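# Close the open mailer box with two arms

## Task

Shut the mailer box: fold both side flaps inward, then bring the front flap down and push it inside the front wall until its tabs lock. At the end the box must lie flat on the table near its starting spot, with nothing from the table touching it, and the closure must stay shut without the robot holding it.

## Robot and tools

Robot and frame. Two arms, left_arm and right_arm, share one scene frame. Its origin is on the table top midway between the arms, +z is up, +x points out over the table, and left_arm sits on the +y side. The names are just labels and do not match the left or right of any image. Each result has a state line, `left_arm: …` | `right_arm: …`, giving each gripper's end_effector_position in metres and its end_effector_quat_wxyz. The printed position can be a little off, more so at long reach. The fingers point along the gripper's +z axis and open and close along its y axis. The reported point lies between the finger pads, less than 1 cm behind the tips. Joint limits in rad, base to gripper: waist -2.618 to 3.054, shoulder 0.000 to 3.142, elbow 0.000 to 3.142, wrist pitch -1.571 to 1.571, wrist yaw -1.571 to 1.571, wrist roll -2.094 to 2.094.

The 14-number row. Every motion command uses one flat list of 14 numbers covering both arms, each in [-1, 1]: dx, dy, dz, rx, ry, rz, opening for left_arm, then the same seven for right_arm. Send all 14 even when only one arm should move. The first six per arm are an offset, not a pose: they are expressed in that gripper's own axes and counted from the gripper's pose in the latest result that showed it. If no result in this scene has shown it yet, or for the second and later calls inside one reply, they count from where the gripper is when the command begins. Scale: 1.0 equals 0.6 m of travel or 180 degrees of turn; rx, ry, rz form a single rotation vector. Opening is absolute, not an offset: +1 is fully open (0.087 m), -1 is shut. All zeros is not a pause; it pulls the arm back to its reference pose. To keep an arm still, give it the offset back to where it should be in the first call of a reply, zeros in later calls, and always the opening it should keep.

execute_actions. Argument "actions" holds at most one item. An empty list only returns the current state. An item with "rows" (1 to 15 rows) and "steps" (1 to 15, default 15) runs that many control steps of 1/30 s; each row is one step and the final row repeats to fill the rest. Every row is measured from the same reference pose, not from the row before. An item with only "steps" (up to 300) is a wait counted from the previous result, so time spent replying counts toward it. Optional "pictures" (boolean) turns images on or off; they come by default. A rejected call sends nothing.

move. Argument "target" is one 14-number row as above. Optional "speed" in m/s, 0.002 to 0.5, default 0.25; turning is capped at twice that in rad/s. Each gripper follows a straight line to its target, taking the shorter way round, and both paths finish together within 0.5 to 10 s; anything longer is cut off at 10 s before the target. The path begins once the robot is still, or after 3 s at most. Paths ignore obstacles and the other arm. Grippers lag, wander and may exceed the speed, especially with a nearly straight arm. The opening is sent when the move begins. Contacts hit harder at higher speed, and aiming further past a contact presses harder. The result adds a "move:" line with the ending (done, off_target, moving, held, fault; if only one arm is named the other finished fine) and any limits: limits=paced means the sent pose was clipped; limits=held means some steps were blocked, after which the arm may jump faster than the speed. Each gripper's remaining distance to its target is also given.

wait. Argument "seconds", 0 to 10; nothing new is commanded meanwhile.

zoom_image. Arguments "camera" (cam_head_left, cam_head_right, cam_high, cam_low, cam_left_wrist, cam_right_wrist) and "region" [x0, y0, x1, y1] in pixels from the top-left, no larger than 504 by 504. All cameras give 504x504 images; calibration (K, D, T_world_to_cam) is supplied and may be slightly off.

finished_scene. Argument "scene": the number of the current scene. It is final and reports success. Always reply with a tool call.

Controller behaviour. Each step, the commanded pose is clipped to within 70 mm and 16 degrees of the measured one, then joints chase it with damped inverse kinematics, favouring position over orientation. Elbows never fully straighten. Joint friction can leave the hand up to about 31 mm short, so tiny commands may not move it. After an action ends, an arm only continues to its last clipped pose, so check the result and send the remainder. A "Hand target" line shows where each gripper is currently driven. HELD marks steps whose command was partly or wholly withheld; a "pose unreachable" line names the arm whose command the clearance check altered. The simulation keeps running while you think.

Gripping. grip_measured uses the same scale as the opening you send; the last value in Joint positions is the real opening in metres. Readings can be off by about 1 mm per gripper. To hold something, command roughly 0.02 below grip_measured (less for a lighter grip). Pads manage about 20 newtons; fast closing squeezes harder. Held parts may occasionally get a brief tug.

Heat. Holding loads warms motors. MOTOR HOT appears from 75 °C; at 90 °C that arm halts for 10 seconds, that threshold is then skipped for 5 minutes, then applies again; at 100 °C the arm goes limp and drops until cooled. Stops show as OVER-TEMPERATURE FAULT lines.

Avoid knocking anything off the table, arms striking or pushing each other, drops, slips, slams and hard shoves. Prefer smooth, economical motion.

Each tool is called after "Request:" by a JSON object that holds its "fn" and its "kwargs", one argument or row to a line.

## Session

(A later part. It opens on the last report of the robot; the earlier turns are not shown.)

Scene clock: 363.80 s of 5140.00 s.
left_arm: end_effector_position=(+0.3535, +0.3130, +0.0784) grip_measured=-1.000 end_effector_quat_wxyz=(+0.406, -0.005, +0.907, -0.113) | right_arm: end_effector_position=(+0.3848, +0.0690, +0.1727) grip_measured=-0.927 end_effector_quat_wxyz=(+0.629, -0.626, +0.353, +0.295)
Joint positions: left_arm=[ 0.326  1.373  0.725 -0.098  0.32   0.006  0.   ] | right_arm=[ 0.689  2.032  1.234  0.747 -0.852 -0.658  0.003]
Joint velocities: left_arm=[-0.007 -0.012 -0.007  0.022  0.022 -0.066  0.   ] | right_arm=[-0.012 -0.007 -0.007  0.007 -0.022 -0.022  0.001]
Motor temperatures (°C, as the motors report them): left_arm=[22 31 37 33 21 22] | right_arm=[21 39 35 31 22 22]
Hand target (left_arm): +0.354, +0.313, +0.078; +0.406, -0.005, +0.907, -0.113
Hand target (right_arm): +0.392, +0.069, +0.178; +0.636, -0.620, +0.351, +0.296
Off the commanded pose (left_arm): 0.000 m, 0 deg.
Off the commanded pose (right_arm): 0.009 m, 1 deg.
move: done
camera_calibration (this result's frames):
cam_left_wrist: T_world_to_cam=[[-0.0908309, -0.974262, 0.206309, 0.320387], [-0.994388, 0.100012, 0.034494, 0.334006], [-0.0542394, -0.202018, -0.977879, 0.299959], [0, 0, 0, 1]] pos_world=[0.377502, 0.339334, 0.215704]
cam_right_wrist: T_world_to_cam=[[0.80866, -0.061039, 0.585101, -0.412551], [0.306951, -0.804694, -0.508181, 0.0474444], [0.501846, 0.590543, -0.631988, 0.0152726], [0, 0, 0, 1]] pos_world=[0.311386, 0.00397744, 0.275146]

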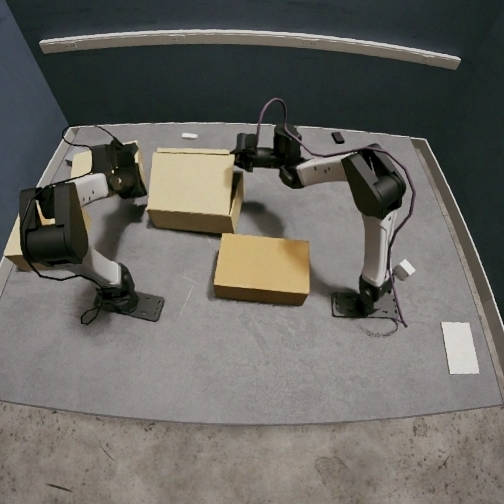

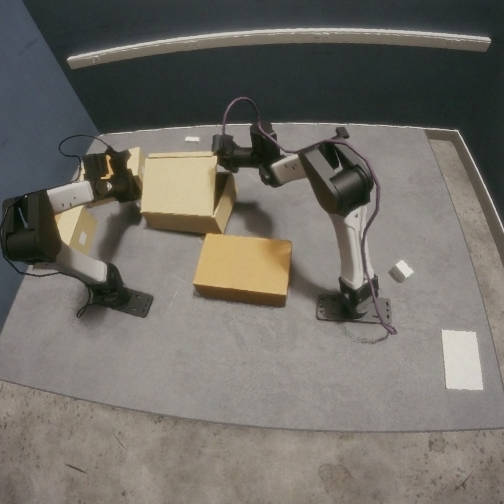

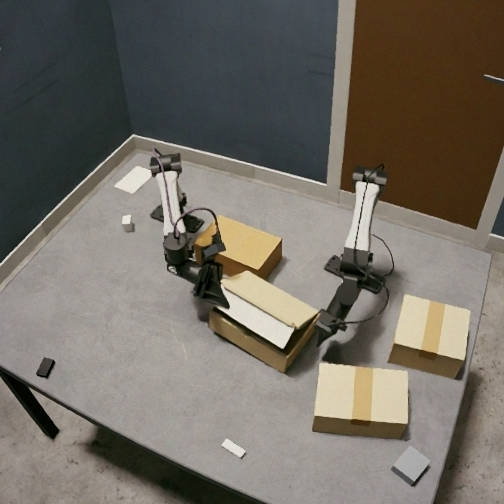

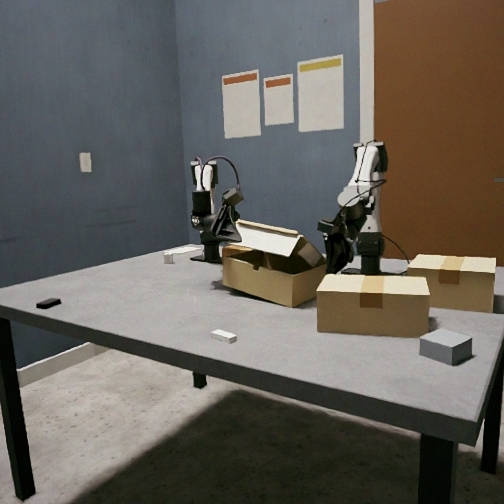

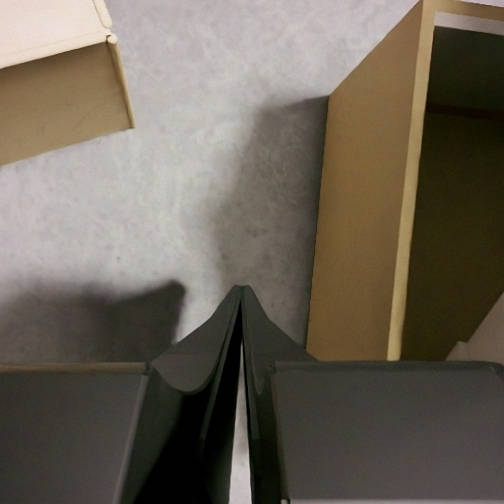

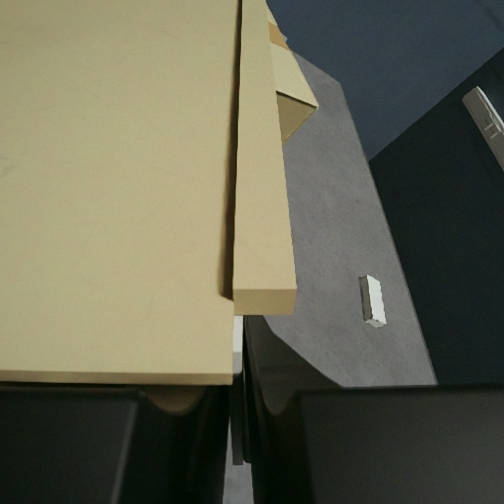

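Request:
{"fn": "move", "kwargs": {
  "target": [-0.1,-0.04,-0.19,0,0,0,-1,0,0,0,0,0,0,-1],
  "speed": 0.15
}}

Request:
{"fn": "move", "kwargs": {
  "target": [0.03,-0.3,0.06,0,0,0,-1,0,0,0,0,0,0,-1],
  "speed": 0.15
}}

Scene clock: 367.97 s of 5140.00 s.
left_arm: end_effector_position=(+0.3119, +0.3168, +0.2014) grip_measured=-1.000 end_effector_quat_wxyz=(+0.413, -0.002, +0.904, -0.112) | right_arm: end_effector_position=(+0.3847, +0.0691, +0.1727) grip_measured=-0.927 end_effector_quat_wxyz=(+0.629, -0.626, +0.354, +0.296)
Joint positions: left_arm=[ 0.374  1.133  1.057 -0.667  0.356  0.043  0.   ] | right_arm=[ 0.689  2.032  1.234  0.747 -0.852 -0.655  0.003]
Joint velocities: left_arm=[ 0.012 -0.002 -0.007  0.007  0.051 -0.007  0.   ] | right_arm=[ 0.002  0.012  0.002  0.022  0.051 -0.022 -0.001]
Motor temperatures (°C, as the motors report them): left_arm=[22 31 38 33 21 22] | right_arm=[21 39 35 32 22 22]
Hand target (left_arm): +0.308, +0.318, +0.202; +0.406, -0.005, +0.907, -0.112
Hand target (right_arm): +0.385, +0.069, +0.173; +0.629, -0.626, +0.353, +0.295
Off the commanded pose (left_arm): 0.005 m, 1 deg.
Off the commanded pose (right_arm): 0.000 m, 0 deg.
move: done
camera_calibration (this result's frames):
cam_left_wrist: T_world_to_cam=[[-0.0961734, -0.974945, 0.20058, 0.297977], [-0.99456, 0.102225, 0.0200079, 0.290219], [-0.0400108, -0.197564, -0.979473, 0.413205], [0, 0, 0, 1]] pos_world=[0.333831, 0.342478, 0.339148]
cam_right_wrist: T_world_to_cam=[[0.810061, -0.0610631, 0.583157, -0.412645], [0.305981, -0.804379, -0.509264, 0.0480592], [0.500177, 0.59097, -0.632912, 0.01611], [0, 0, 0, 1]] pos_world=[0.311504, 0.00393996, 0.275308]

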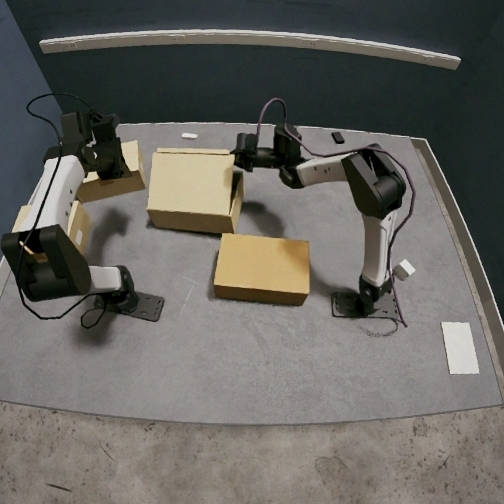

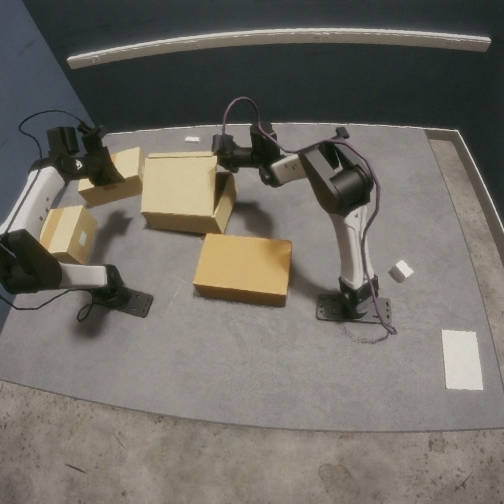

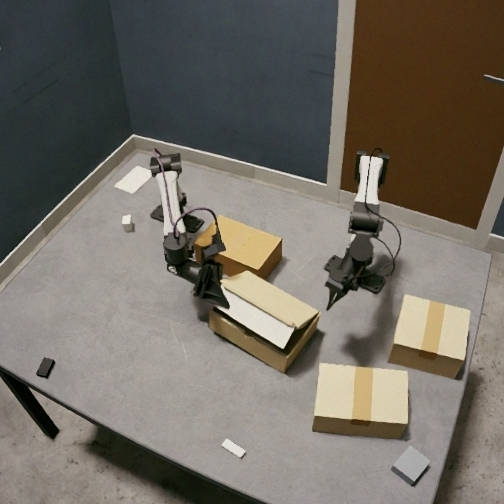

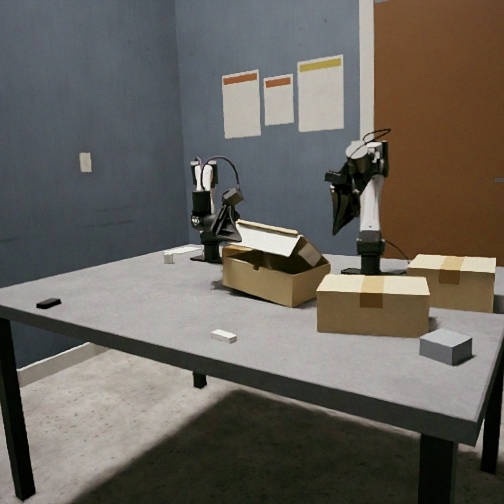

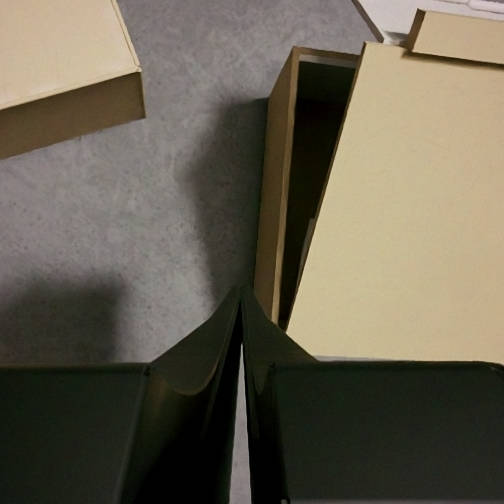

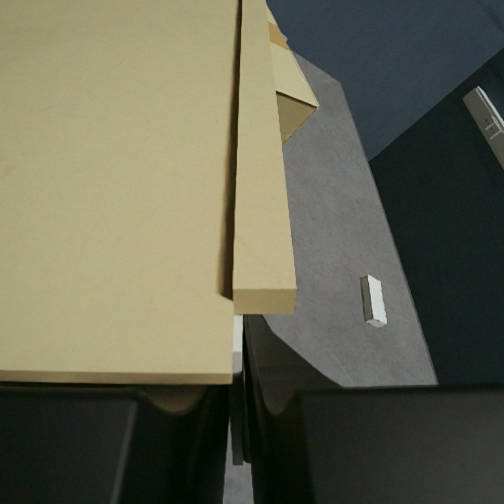

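Scene clock: 369.77 s of 5140.00 s.
left_arm: end_effector_position=(+0.3114, +0.1350, +0.2037) grip_measured=-1.000 end_effector_quat_wxyz=(+0.409, -0.005, +0.904, -0.121) | right_arm: end_effector_position=(+0.3847, +0.0691, +0.1727) grip_measured=-0.927 end_effector_quat_wxyz=(+0.629, -0.626, +0.354, +0.296)
Joint positions: left_arm=[-0.409  1.268  1.142 -0.584 -0.226 -0.485  0.   ] | right_arm=[ 0.689  2.032  1.234  0.747 -0.852 -0.655  0.003]
Joint velocities: left_arm=[ 0.012 -0.002 -0.002 -0.022 -0.037 -0.066  0.   ] | right_arm=[-0.002 -0.002  0.007 -0.022  0.007  0.037  0.   ]
Motor temperatures (°C, as the motors report them): left_arm=[22 31 38 33 21 22] | right_arm=[21 39 35 32 22 22]
Hand target (left_arm): +0.313, +0.132, +0.204; +0.409, -0.007, +0.905, -0.121
Hand target (right_arm): +0.385, +0.069, +0.173; +0.629, -0.626, +0.354, +0.296
Off the commanded pose (left_arm): 0.003 m, 1 deg.
Off the commanded pose (right_arm): 0.000 m, 0 deg.
move: done
camera_calibration (this result's frames):
cam_left_wrist: T_world_to_cam=[[-0.0980832, -0.970419, 0.220606, 0.116114], [-0.994028, 0.106189, 0.0251601, 0.306514], [-0.0478417, -0.216821, -0.975038, 0.383656], [0, 0, 0, 1]] pos_world=[0.334427, 0.163316, 0.340752]
cam_right_wrist: T_world_to_cam=[[0.810061, -0.0610631, 0.583157, -0.412645], [0.305981, -0.804379, -0.509264, 0.0480592], [0.500177, 0.59097, -0.632912, 0.01611], [0, 0, 0, 1]] pos_world=[0.311504, 0.00393996, 0.275308]

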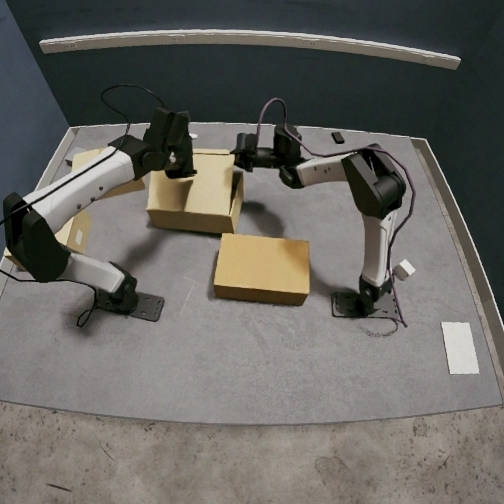

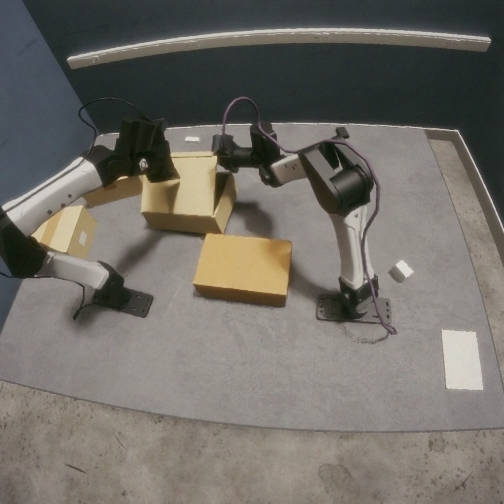

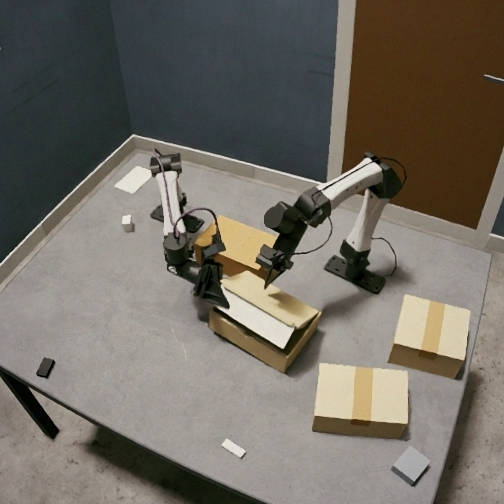

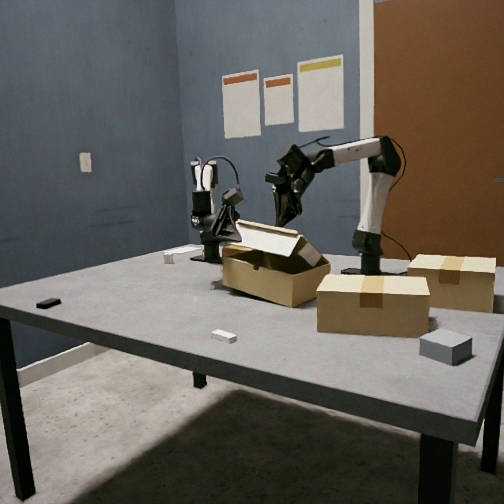

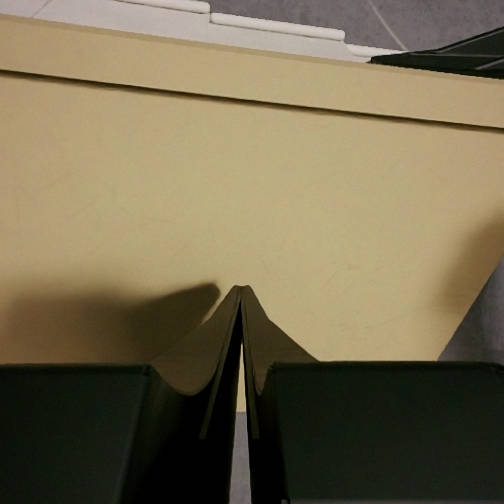

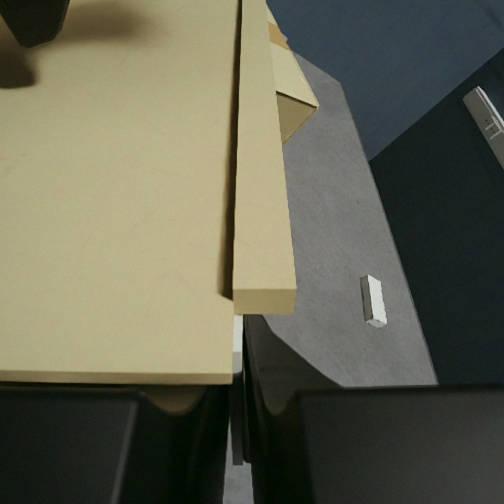

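Request:
{"fn": "move", "kwargs": {
  "target": [0.136,-0.032,0.062,0,0,0,-1,0,0,0,0,0,0,-1],
  "speed": 0.05
}}

Scene clock: 373.97 s of 5140.00 s.
left_arm: end_effector_position=(+0.3094, +0.1121, +0.1720) grip_measured=-1.000 end_effector_quat_wxyz=(+0.476, -0.044, +0.871, -0.116) | right_arm: end_effector_position=(+0.3936, +0.0592, +0.1665) grip_measured=-0.927 end_effector_quat_wxyz=(+0.623, -0.625, +0.370, +0.292)
Joint positions: left_arm=[-0.563  1.243  0.911 -0.286 -0.456 -0.593  0.   ] | right_arm=[ 0.665  2.032  1.234  0.717 -0.853 -0.66   0.003]
Joint velocities: left_arm=[ 0.012  0.002  0.002  0.007 -0.037 -0.037  0.   ] | right_arm=[ 0.002 -0.002 -0.012 -0.066 -0.037  0.037 -0.   ]
Motor temperatures (°C, as the motors report them): left_arm=[22 31 38 33 21 22] | right_arm=[21 40 35 32 22 22]
Hand target (left_arm): +0.282, +0.102, +0.127; +0.407, -0.009, +0.905, -0.121
Hand target (right_arm): +0.385, +0.069, +0.173; +0.629, -0.626, +0.354, +0.296
Off the commanded pose (left_arm): 0.056 m, 10 deg.
Off the commanded pose (right_arm): 0.015 m, 2 deg.
move: off_target (left_arm, right_arm)
camera_calibration (this result's frames):
cam_left_wrist: T_world_to_cam=[[-0.041796, -0.969834, 0.240157, 0.0797844], [-0.993336, 0.0144962, -0.114336, 0.341811], [0.107406, -0.243336, -0.963977, 0.300742], [0, 0, 0, 1]] pos_world=[0.310566, 0.145604, 0.309829]
cam_right_wrist: T_world_to_cam=[[0.819727, -0.0689053, 0.568595, -0.417771], [0.277815, -0.8203, -0.499927, 0.0447553], [0.500866, 0.567768, -0.653279, 0.0180827], [0, 0, 0, 1]] pos_world=[0.320968, -0.00234067, 0.27173]

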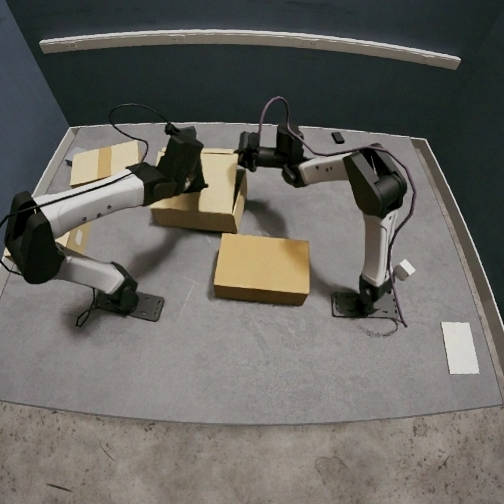

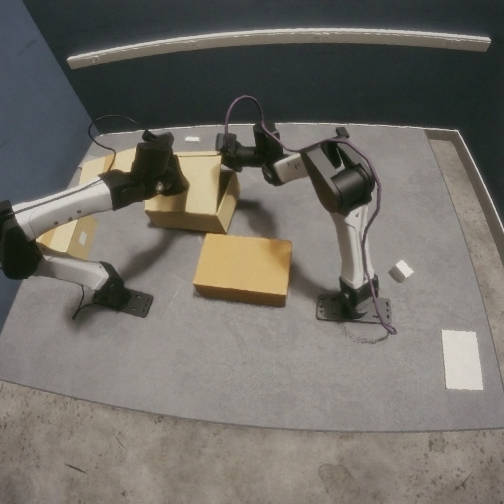

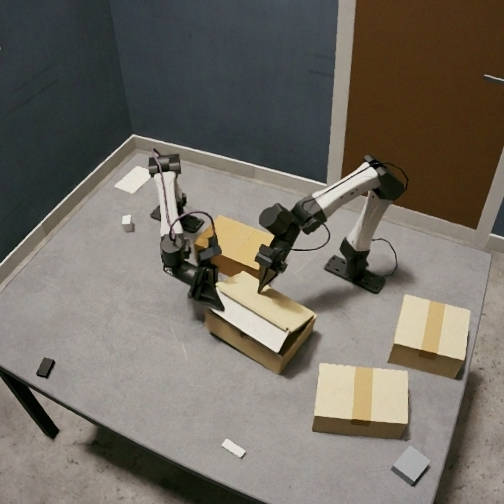

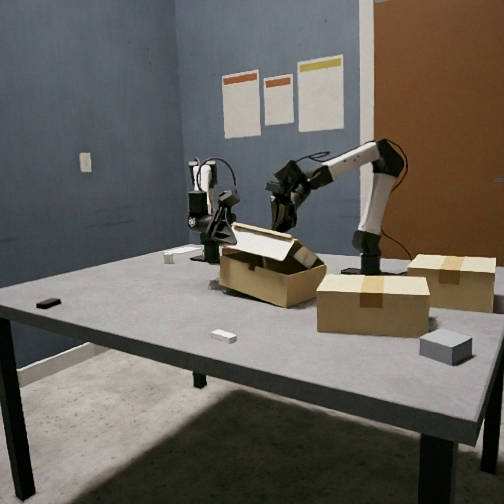

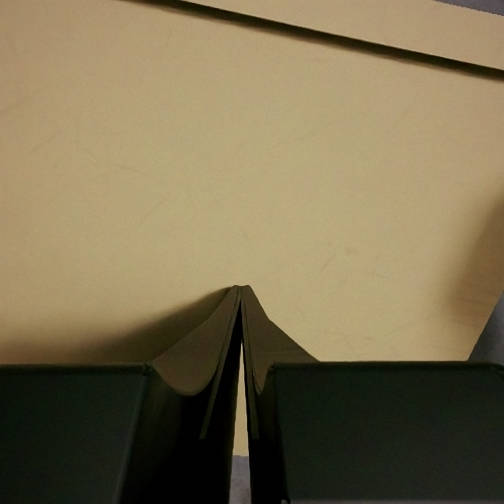

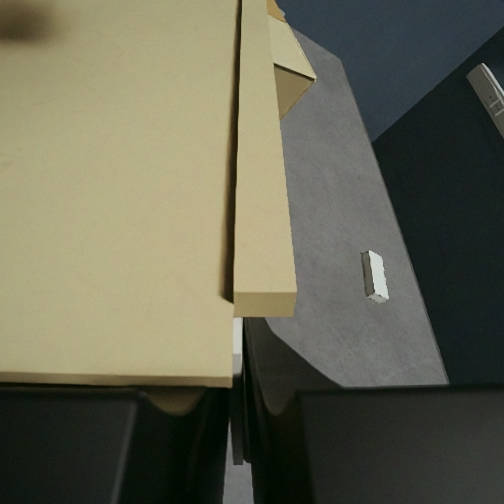

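Request:
{"fn": "move", "kwargs": {
  "target": [-0.1,0,-0.1,0,0,0,-1,-0.02,-0.05,0,0,0,-0.15,-1],
  "speed": 0.06
}}

Request:
{"fn": "move", "kwargs": {
  "target": [0,0,0,0,0,0,-1,0.02,0,-0.22,0,0,0,-1],
  "speed": 0.05
}}

Scene clock: 387.60 s of 5140.00 s.
left_arm: end_effector_position=(+0.2937, +0.1284, +0.2497) grip_measured=-1.000 end_effector_quat_wxyz=(+0.480, -0.045, +0.868, -0.119) | right_arm: end_effector_position=(+0.4074, +0.0591, +0.1813) grip_measured=-0.927 end_effector_quat_wxyz=(+0.669, -0.694, +0.220, +0.147)
Joint positions: left_arm=[-0.556  1.168  1.165 -0.601 -0.451 -0.587  0.   ] | right_arm=[ 0.663  2.032  1.249  0.689 -0.86  -1.12   0.003]
Joint velocities: left_arm=[ 0.007 -0.002 -0.007 -0.007  0.007 -0.022  0.   ] | right_arm=[-0.017 -0.007 -0.002 -0.007 -0.051 -0.037  0.   ]
Motor temperatures (°C, as the motors report them): left_arm=[22 30 37 32 22 22] | right_arm=[21 40 35 32 22 22]
Hand target (left_arm): +0.291, +0.133, +0.252; +0.476, -0.044, +0.870, -0.116
Hand target (right_arm): +0.411, +0.059, +0.193; +0.674, -0.694, +0.213, +0.138
Off the commanded pose (left_arm): 0.006 m, 1 deg.
Off the commanded pose (right_arm): 0.013 m, 1 deg.
After step 90, 6.43 s passed at rest.
move: off_target (right_arm)
camera_calibration (this result's frames):
cam_left_wrist: T_world_to_cam=[[-0.0444729, -0.96827, 0.245918, 0.0754565], [-0.992182, 0.0140775, -0.124002, 0.337004], [0.116606, -0.24951, -0.961326, 0.378749], [0, 0, 0, 1]] pos_world=[0.293561, 0.16282, 0.387335]
cam_right_wrist: T_world_to_cam=[[0.494744, -0.0119539, 0.868956, -0.362947], [0.482386, -0.82794, -0.286038, -0.0734434], [0.722863, 0.560689, -0.403852, -0.114417], [0, 0, 0, 1]] pos_world=[0.297702, -0.000992892, 0.24817]

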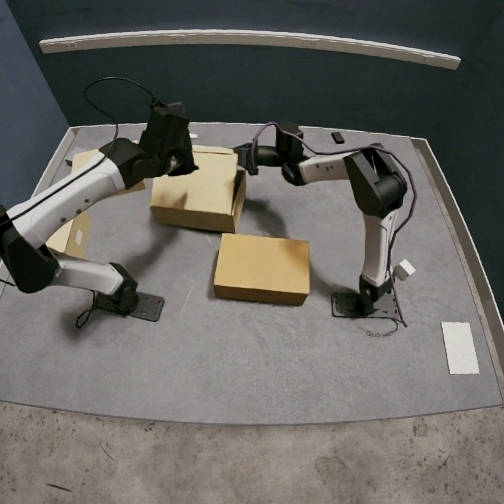

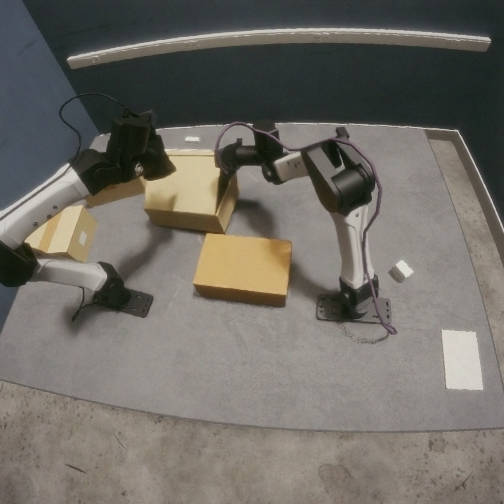

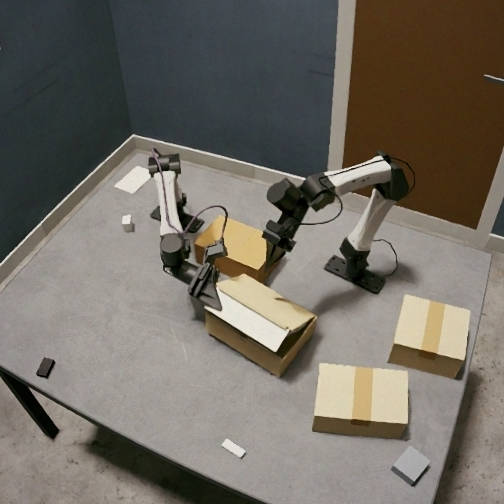

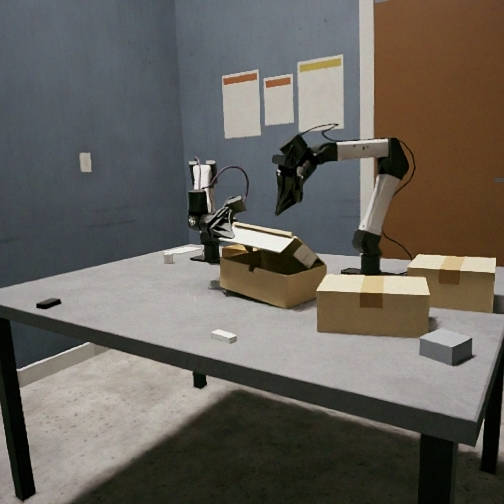

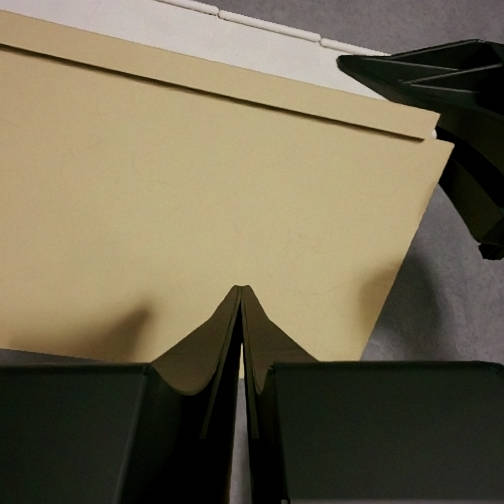

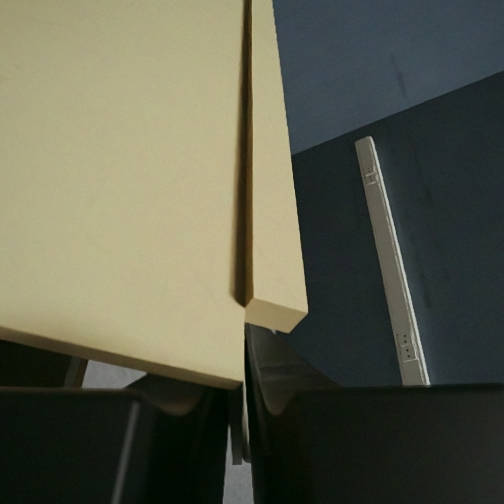

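Scene clock: 390.57 s of 5140.00 s.
left_arm: end_effector_position=(+0.2937, +0.1284, +0.2497) grip_measured=-1.000 end_effector_quat_wxyz=(+0.480, -0.045, +0.868, -0.119) | right_arm: end_effector_position=(+0.4086, -0.0681, +0.1811) grip_measured=-0.926 end_effector_quat_wxyz=(+0.670, -0.692, +0.222, +0.148)
Joint positions: left_arm=[-0.556  1.168  1.165 -0.601 -0.451 -0.587  0.   ] | right_arm=[ 0.376  1.84   0.984  0.717 -1.144 -1.169  0.003]
Joint velocities: left_arm=[ 0.007  0.007  0.017 -0.051 -0.022  0.022  0.   ] | right_arm=[-0.007 -0.007  0.007 -0.022  0.081  0.051 -0.   ]
Motor temperatures (°C, as the motors report them): left_arm=[22 30 37 32 22 22] | right_arm=[21 40 35 32 22 22]
Hand target (left_arm): +0.294, +0.128, +0.250; +0.480, -0.045, +0.868, -0.119
Hand target (right_arm): +0.404, -0.072, +0.183; +0.670, -0.693, +0.220, +0.147
Off the commanded pose (left_arm): 0.000 m, 0 deg.
Off the commanded pose (right_arm): 0.006 m, 0 deg.
move: done
camera_calibration (this result's frames):
cam_left_wrist: T_world_to_cam=[[-0.0444729, -0.96827, 0.245918, 0.0754565], [-0.992182, 0.0140775, -0.124002, 0.337004], [0.116606, -0.24951, -0.961326, 0.378749], [0, 0, 0, 1]] pos_world=[0.293561, 0.16282, 0.387335]
cam_right_wrist: T_world_to_cam=[[0.499063, -0.0166133, 0.866406, -0.366545], [0.479654, -0.827393, -0.292153, -0.177144], [0.721712, 0.561378, -0.404953, -0.0433465], [0, 0, 0, 1]] pos_world=[0.29918, -0.128323, 0.248271]

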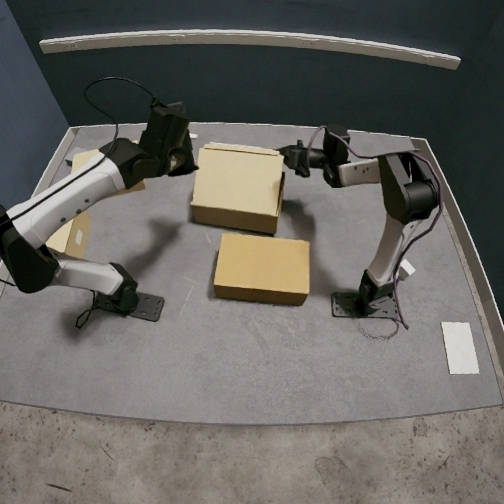

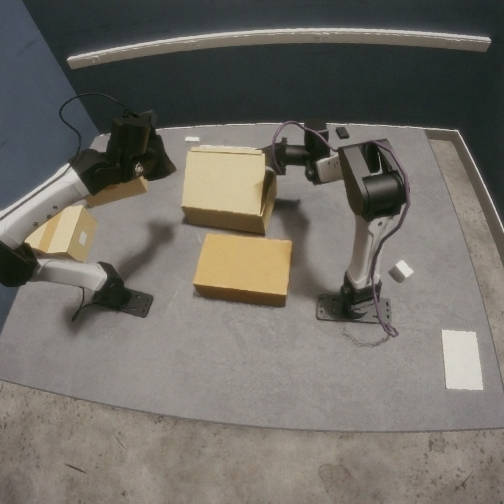

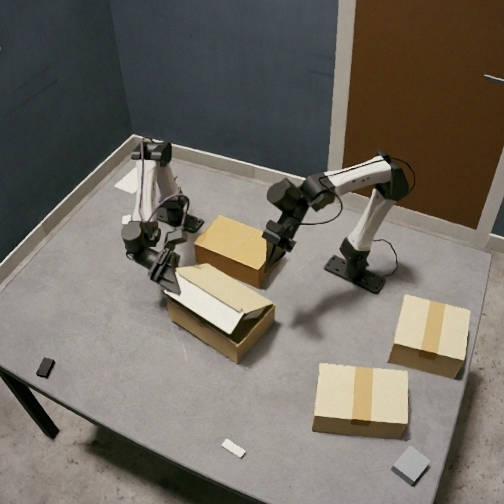

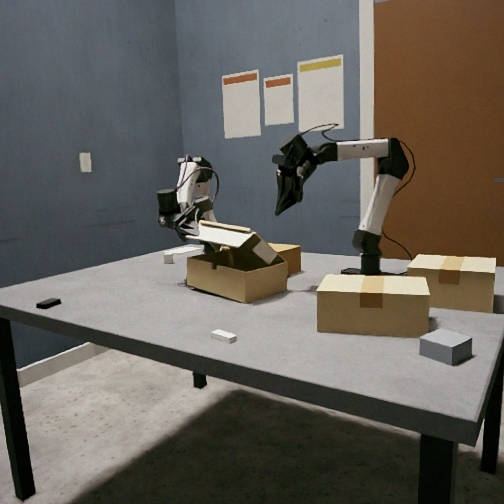

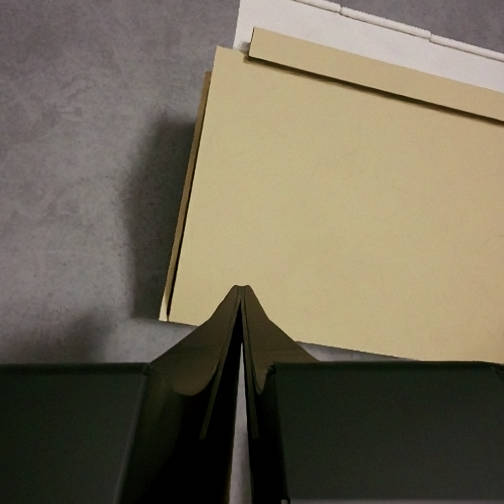

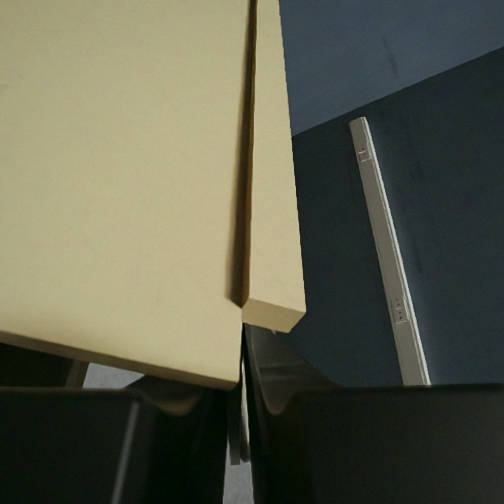

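Request:
{"fn": "move", "kwargs": {
  "target": [0,0,0,0,0,0,-1,0.03,-0.02,0,0,-0.07,0,-1],
  "speed": 0.04
}}

Scene clock: 395.43 s of 5140.00 s.
left_arm: end_effector_position=(+0.2937, +0.1284, +0.2497) grip_measured=-1.000 end_effector_quat_wxyz=(+0.480, -0.045, +0.868, -0.119) | right_arm: end_effector_position=(+0.4261, -0.0682, +0.1780) grip_measured=-0.926 end_effector_quat_wxyz=(+0.685, -0.674, +0.158, +0.226)
Joint positions: left_arm=[-0.556  1.168  1.165 -0.601 -0.451 -0.587  0.   ] | right_arm=[ 0.317  2.093  1.136  1.177 -1.383 -0.806  0.003]
Joint velocities: left_arm=[-0.007 -0.012  0.007 -0.007 -0.007 -0.095  0.   ] | right_arm=[ 0.002  0.022  0.002  0.183 -0.007  0.11   0.001]
Motor temperatures (°C, as the motors report them): left_arm=[22 30 37 33 21 22] | right_arm=[21 40 35 32 22 22]
Hand target (left_arm): +0.294, +0.128, +0.250; +0.480, -0.045, +0.868, -0.119
Hand target (right_arm): +0.430, -0.070, +0.183; +0.689, -0.674, +0.148, +0.221
Off the commanded pose (left_arm): 0.000 m, 0 deg.
Off the commanded pose (right_arm): 0.006 m, 1 deg.
move: done
camera_calibration (this result's frames):
cam_left_wrist: T_world_to_cam=[[-0.0444729, -0.96827, 0.245918, 0.0754565], [-0.992182, 0.0140775, -0.124002, 0.337004], [0.116606, -0.24951, -0.961326, 0.378749], [0, 0, 0, 1]] pos_world=[0.293561, 0.16282, 0.387335]
cam_right_wrist: T_world_to_cam=[[0.519747, -0.00905321, 0.854272, -0.378717], [0.610451, -0.695614, -0.378775, -0.217824], [0.597673, 0.718359, -0.356017, -0.0022631], [0, 0, 0, 1]] pos_world=[0.33116, -0.153324, 0.240215]

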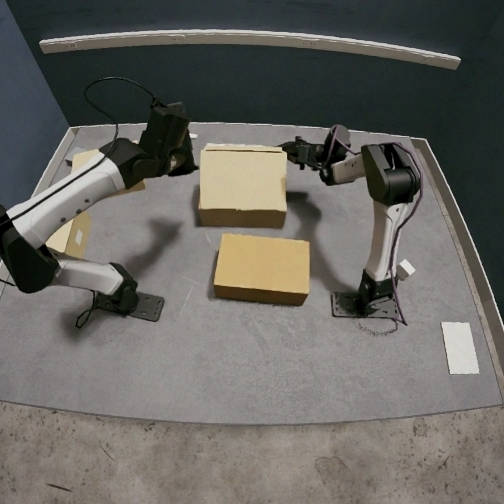

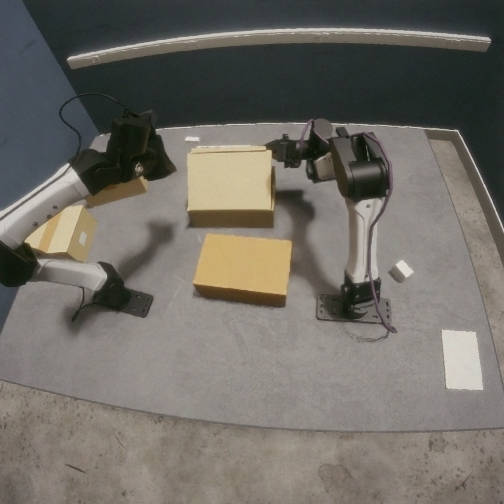

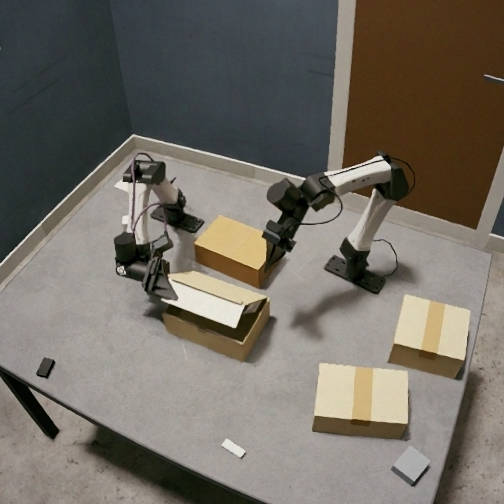

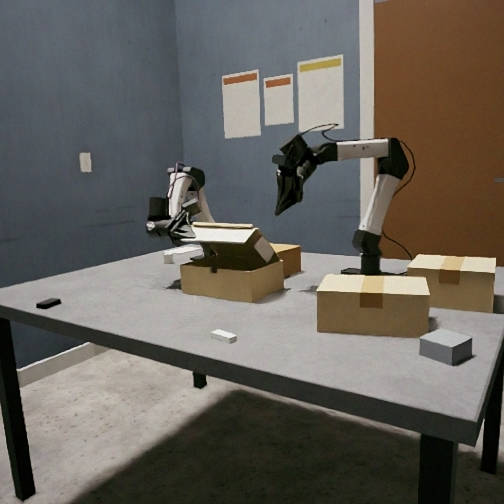

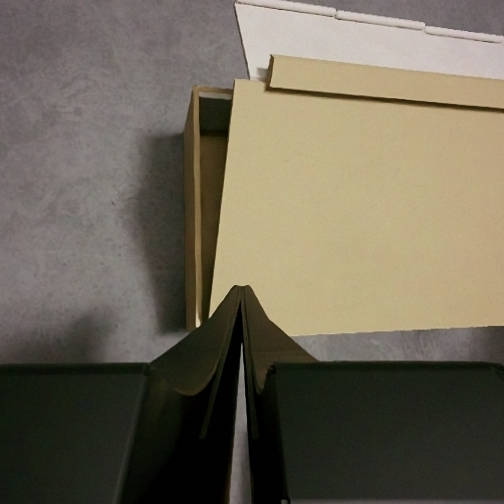

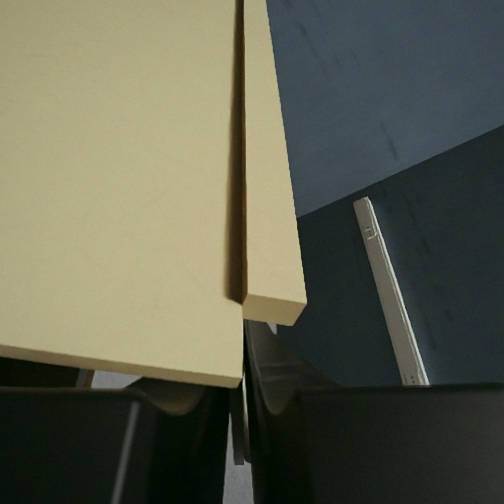

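Request:
{"fn": "move", "kwargs": {
  "target": [0,0,0,0,0,0,-1,0.011,0.044,0,0.0215,0,0.221,-1],
  "speed": 0.05
}}

Scene clock: 405.67 s of 5140.00 s.
left_arm: end_effector_position=(+0.2937, +0.1284, +0.2497) grip_measured=-1.000 end_effector_quat_wxyz=(+0.480, -0.045, +0.868, -0.119) | right_arm: end_effector_position=(+0.4141, -0.0681, +0.1523) grip_measured=-0.927 end_effector_quat_wxyz=(+0.588, -0.562, +0.384, +0.437)
Joint positions: left_arm=[-0.556  1.168  1.165 -0.601 -0.451 -0.587  0.   ] | right_arm=[ 0.317  2.157  1.136  1.332 -1.328 -0.029  0.003]
Joint velocities: left_arm=[-0.007  0.027 -0.012  0.037 -0.095  0.051  0.   ] | right_arm=[ 0.007 -0.002  0.002  0.007  0.037 -0.037 -0.001]
Motor temperatures (°C, as the motors report them): left_arm=[22 30 38 33 21 22] | right_arm=[21 40 35 31 22 22]
Hand target (left_arm): +0.294, +0.128, +0.250; +0.480, -0.045, +0.868, -0.119
Hand target (right_arm): +0.418, -0.068, +0.152; +0.589, -0.558, +0.386, +0.439
Off the commanded pose (left_arm): 0.000 m, 0 deg.
Off the commanded pose (right_arm): 0.004 m, 1 deg.
move: done
camera_calibration (this result's frames):
cam_left_wrist: T_world_to_cam=[[-0.0444729, -0.96827, 0.245918, 0.0754565], [-0.992182, 0.0140775, -0.124002, 0.337004], [0.116606, -0.24951, -0.961326, 0.378749], [0, 0, 0, 1]] pos_world=[0.293561, 0.16282, 0.387335]
cam_right_wrist: T_world_to_cam=[[0.944307, -0.00628298, 0.329005, -0.44619], [0.22897, -0.705539, -0.670662, -0.0184487], [0.236339, 0.708644, -0.664807, 0.191713], [0, 0, 0, 1]] pos_world=[0.380256, -0.151676, 0.261878]

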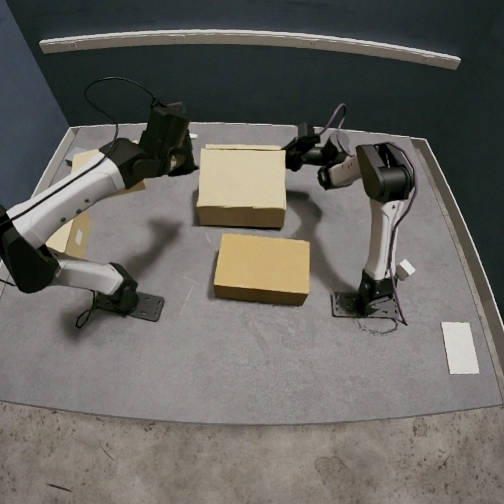

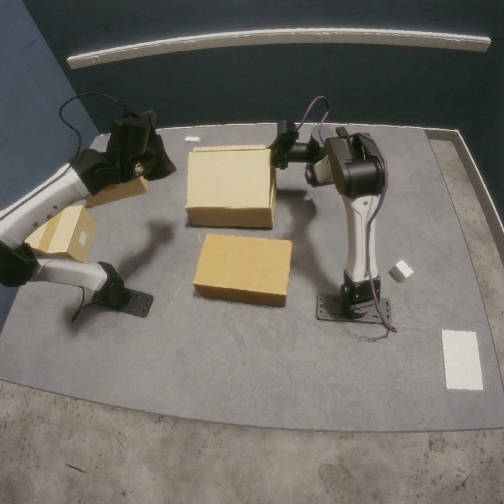

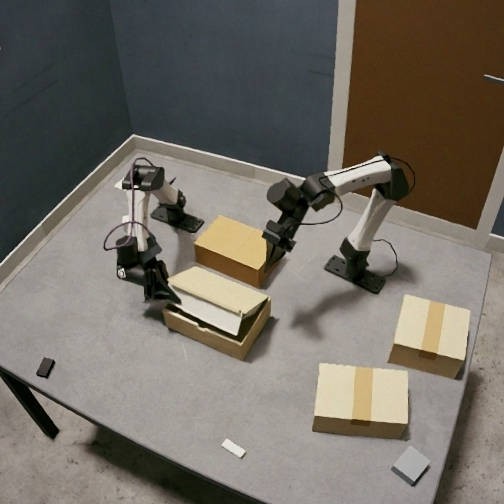

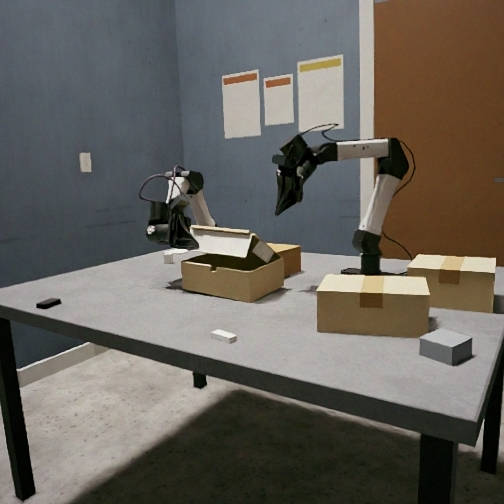

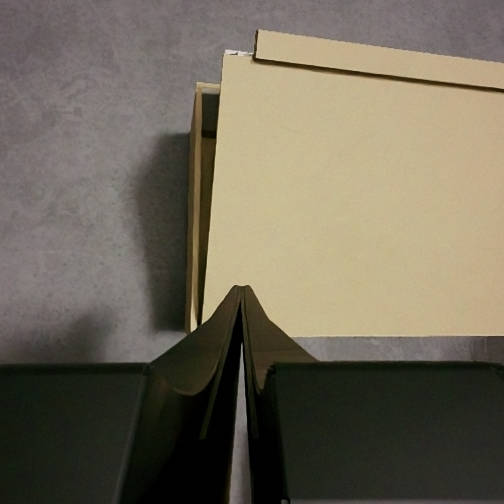

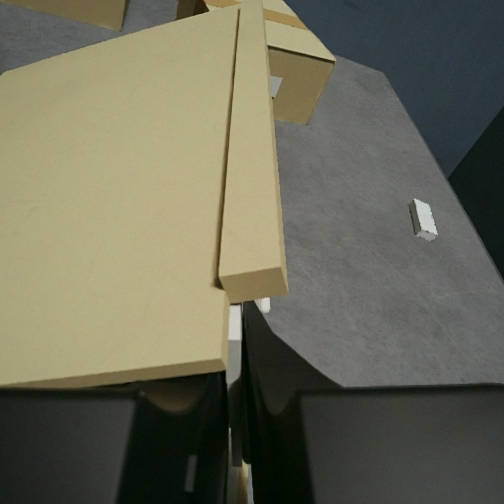

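Request:
{"fn": "move", "kwargs": {
  "target": [0,0,0,0,0,0,-1,0.035,0.012,0,0.02,0,0.165,-1],
  "speed": 0.05
}}

Scene clock: 412.83 s of 5140.00 s.
left_arm: end_effector_position=(+0.2937, +0.1284, +0.2497) grip_measured=-1.000 end_effector_quat_wxyz=(+0.480, -0.045, +0.868, -0.119) | right_arm: end_effector_position=(+0.4093, -0.0667, +0.1319) grip_measured=-0.927 end_effector_quat_wxyz=(+0.481, -0.435, +0.521, +0.555)
Joint positions: left_arm=[-0.556  1.168  1.165 -0.601 -0.451 -0.587  0.   ] | right_arm=[ 0.317  2.215  1.149  1.335 -1.271  0.42   0.003]
Joint velocities: left_arm=[-0.007 -0.012 -0.007 -0.037  0.022  0.022  0.   ] | right_arm=[ 0.012 -0.007  0.007 -0.022 -0.11  -0.037 -0.001]
Motor temperatures (°C, as the motors report them): left_arm=[22 30 38 33 21 22] | right_arm=[21 40 35 31 22 22]
Hand target (left_arm): +0.294, +0.128, +0.250; +0.480, -0.045, +0.868, -0.119
Hand target (right_arm): +0.414, -0.067, +0.130; +0.473, -0.426, +0.529, +0.561
Off the commanded pose (left_arm): 0.000 m, 0 deg.
Off the commanded pose (right_arm): 0.005 m, 2 deg.
move: done
camera_calibration (this result's frames):
cam_left_wrist: T_world_to_cam=[[-0.0444729, -0.96827, 0.245918, 0.0754565], [-0.992182, 0.0140775, -0.124002, 0.337004], [0.116606, -0.24951, -0.961326, 0.378749], [0, 0, 0, 1]] pos_world=[0.293561, 0.16282, 0.387335]
cam_right_wrist: T_world_to_cam=[[0.987415, -0.0254099, -0.156095, -0.38987], [-0.128137, -0.707044, -0.695464, 0.119253], [-0.0926945, 0.706713, -0.701402, 0.317659], [0, 0, 0, 1]] pos_world=[0.429689, -0.150083, 0.244886]

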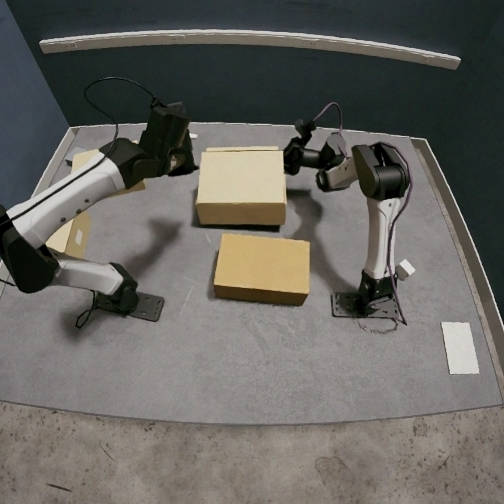

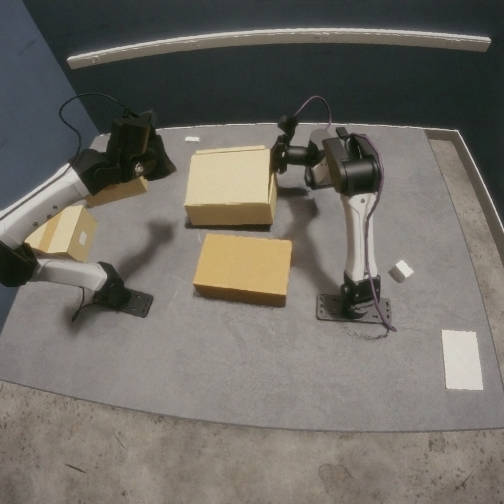

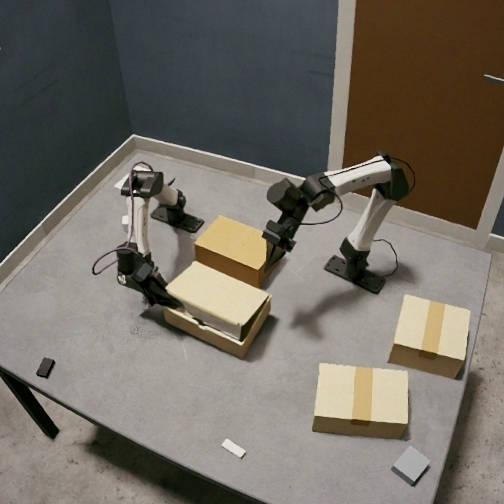

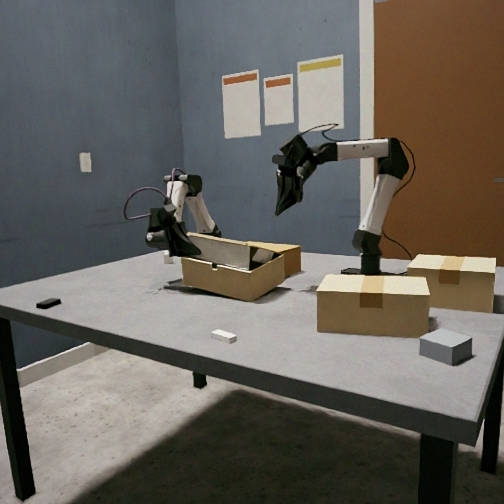

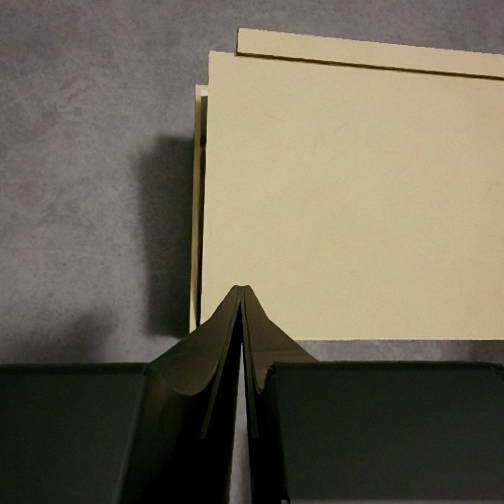

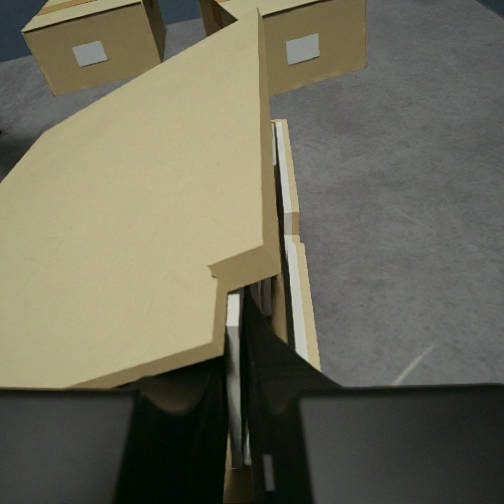

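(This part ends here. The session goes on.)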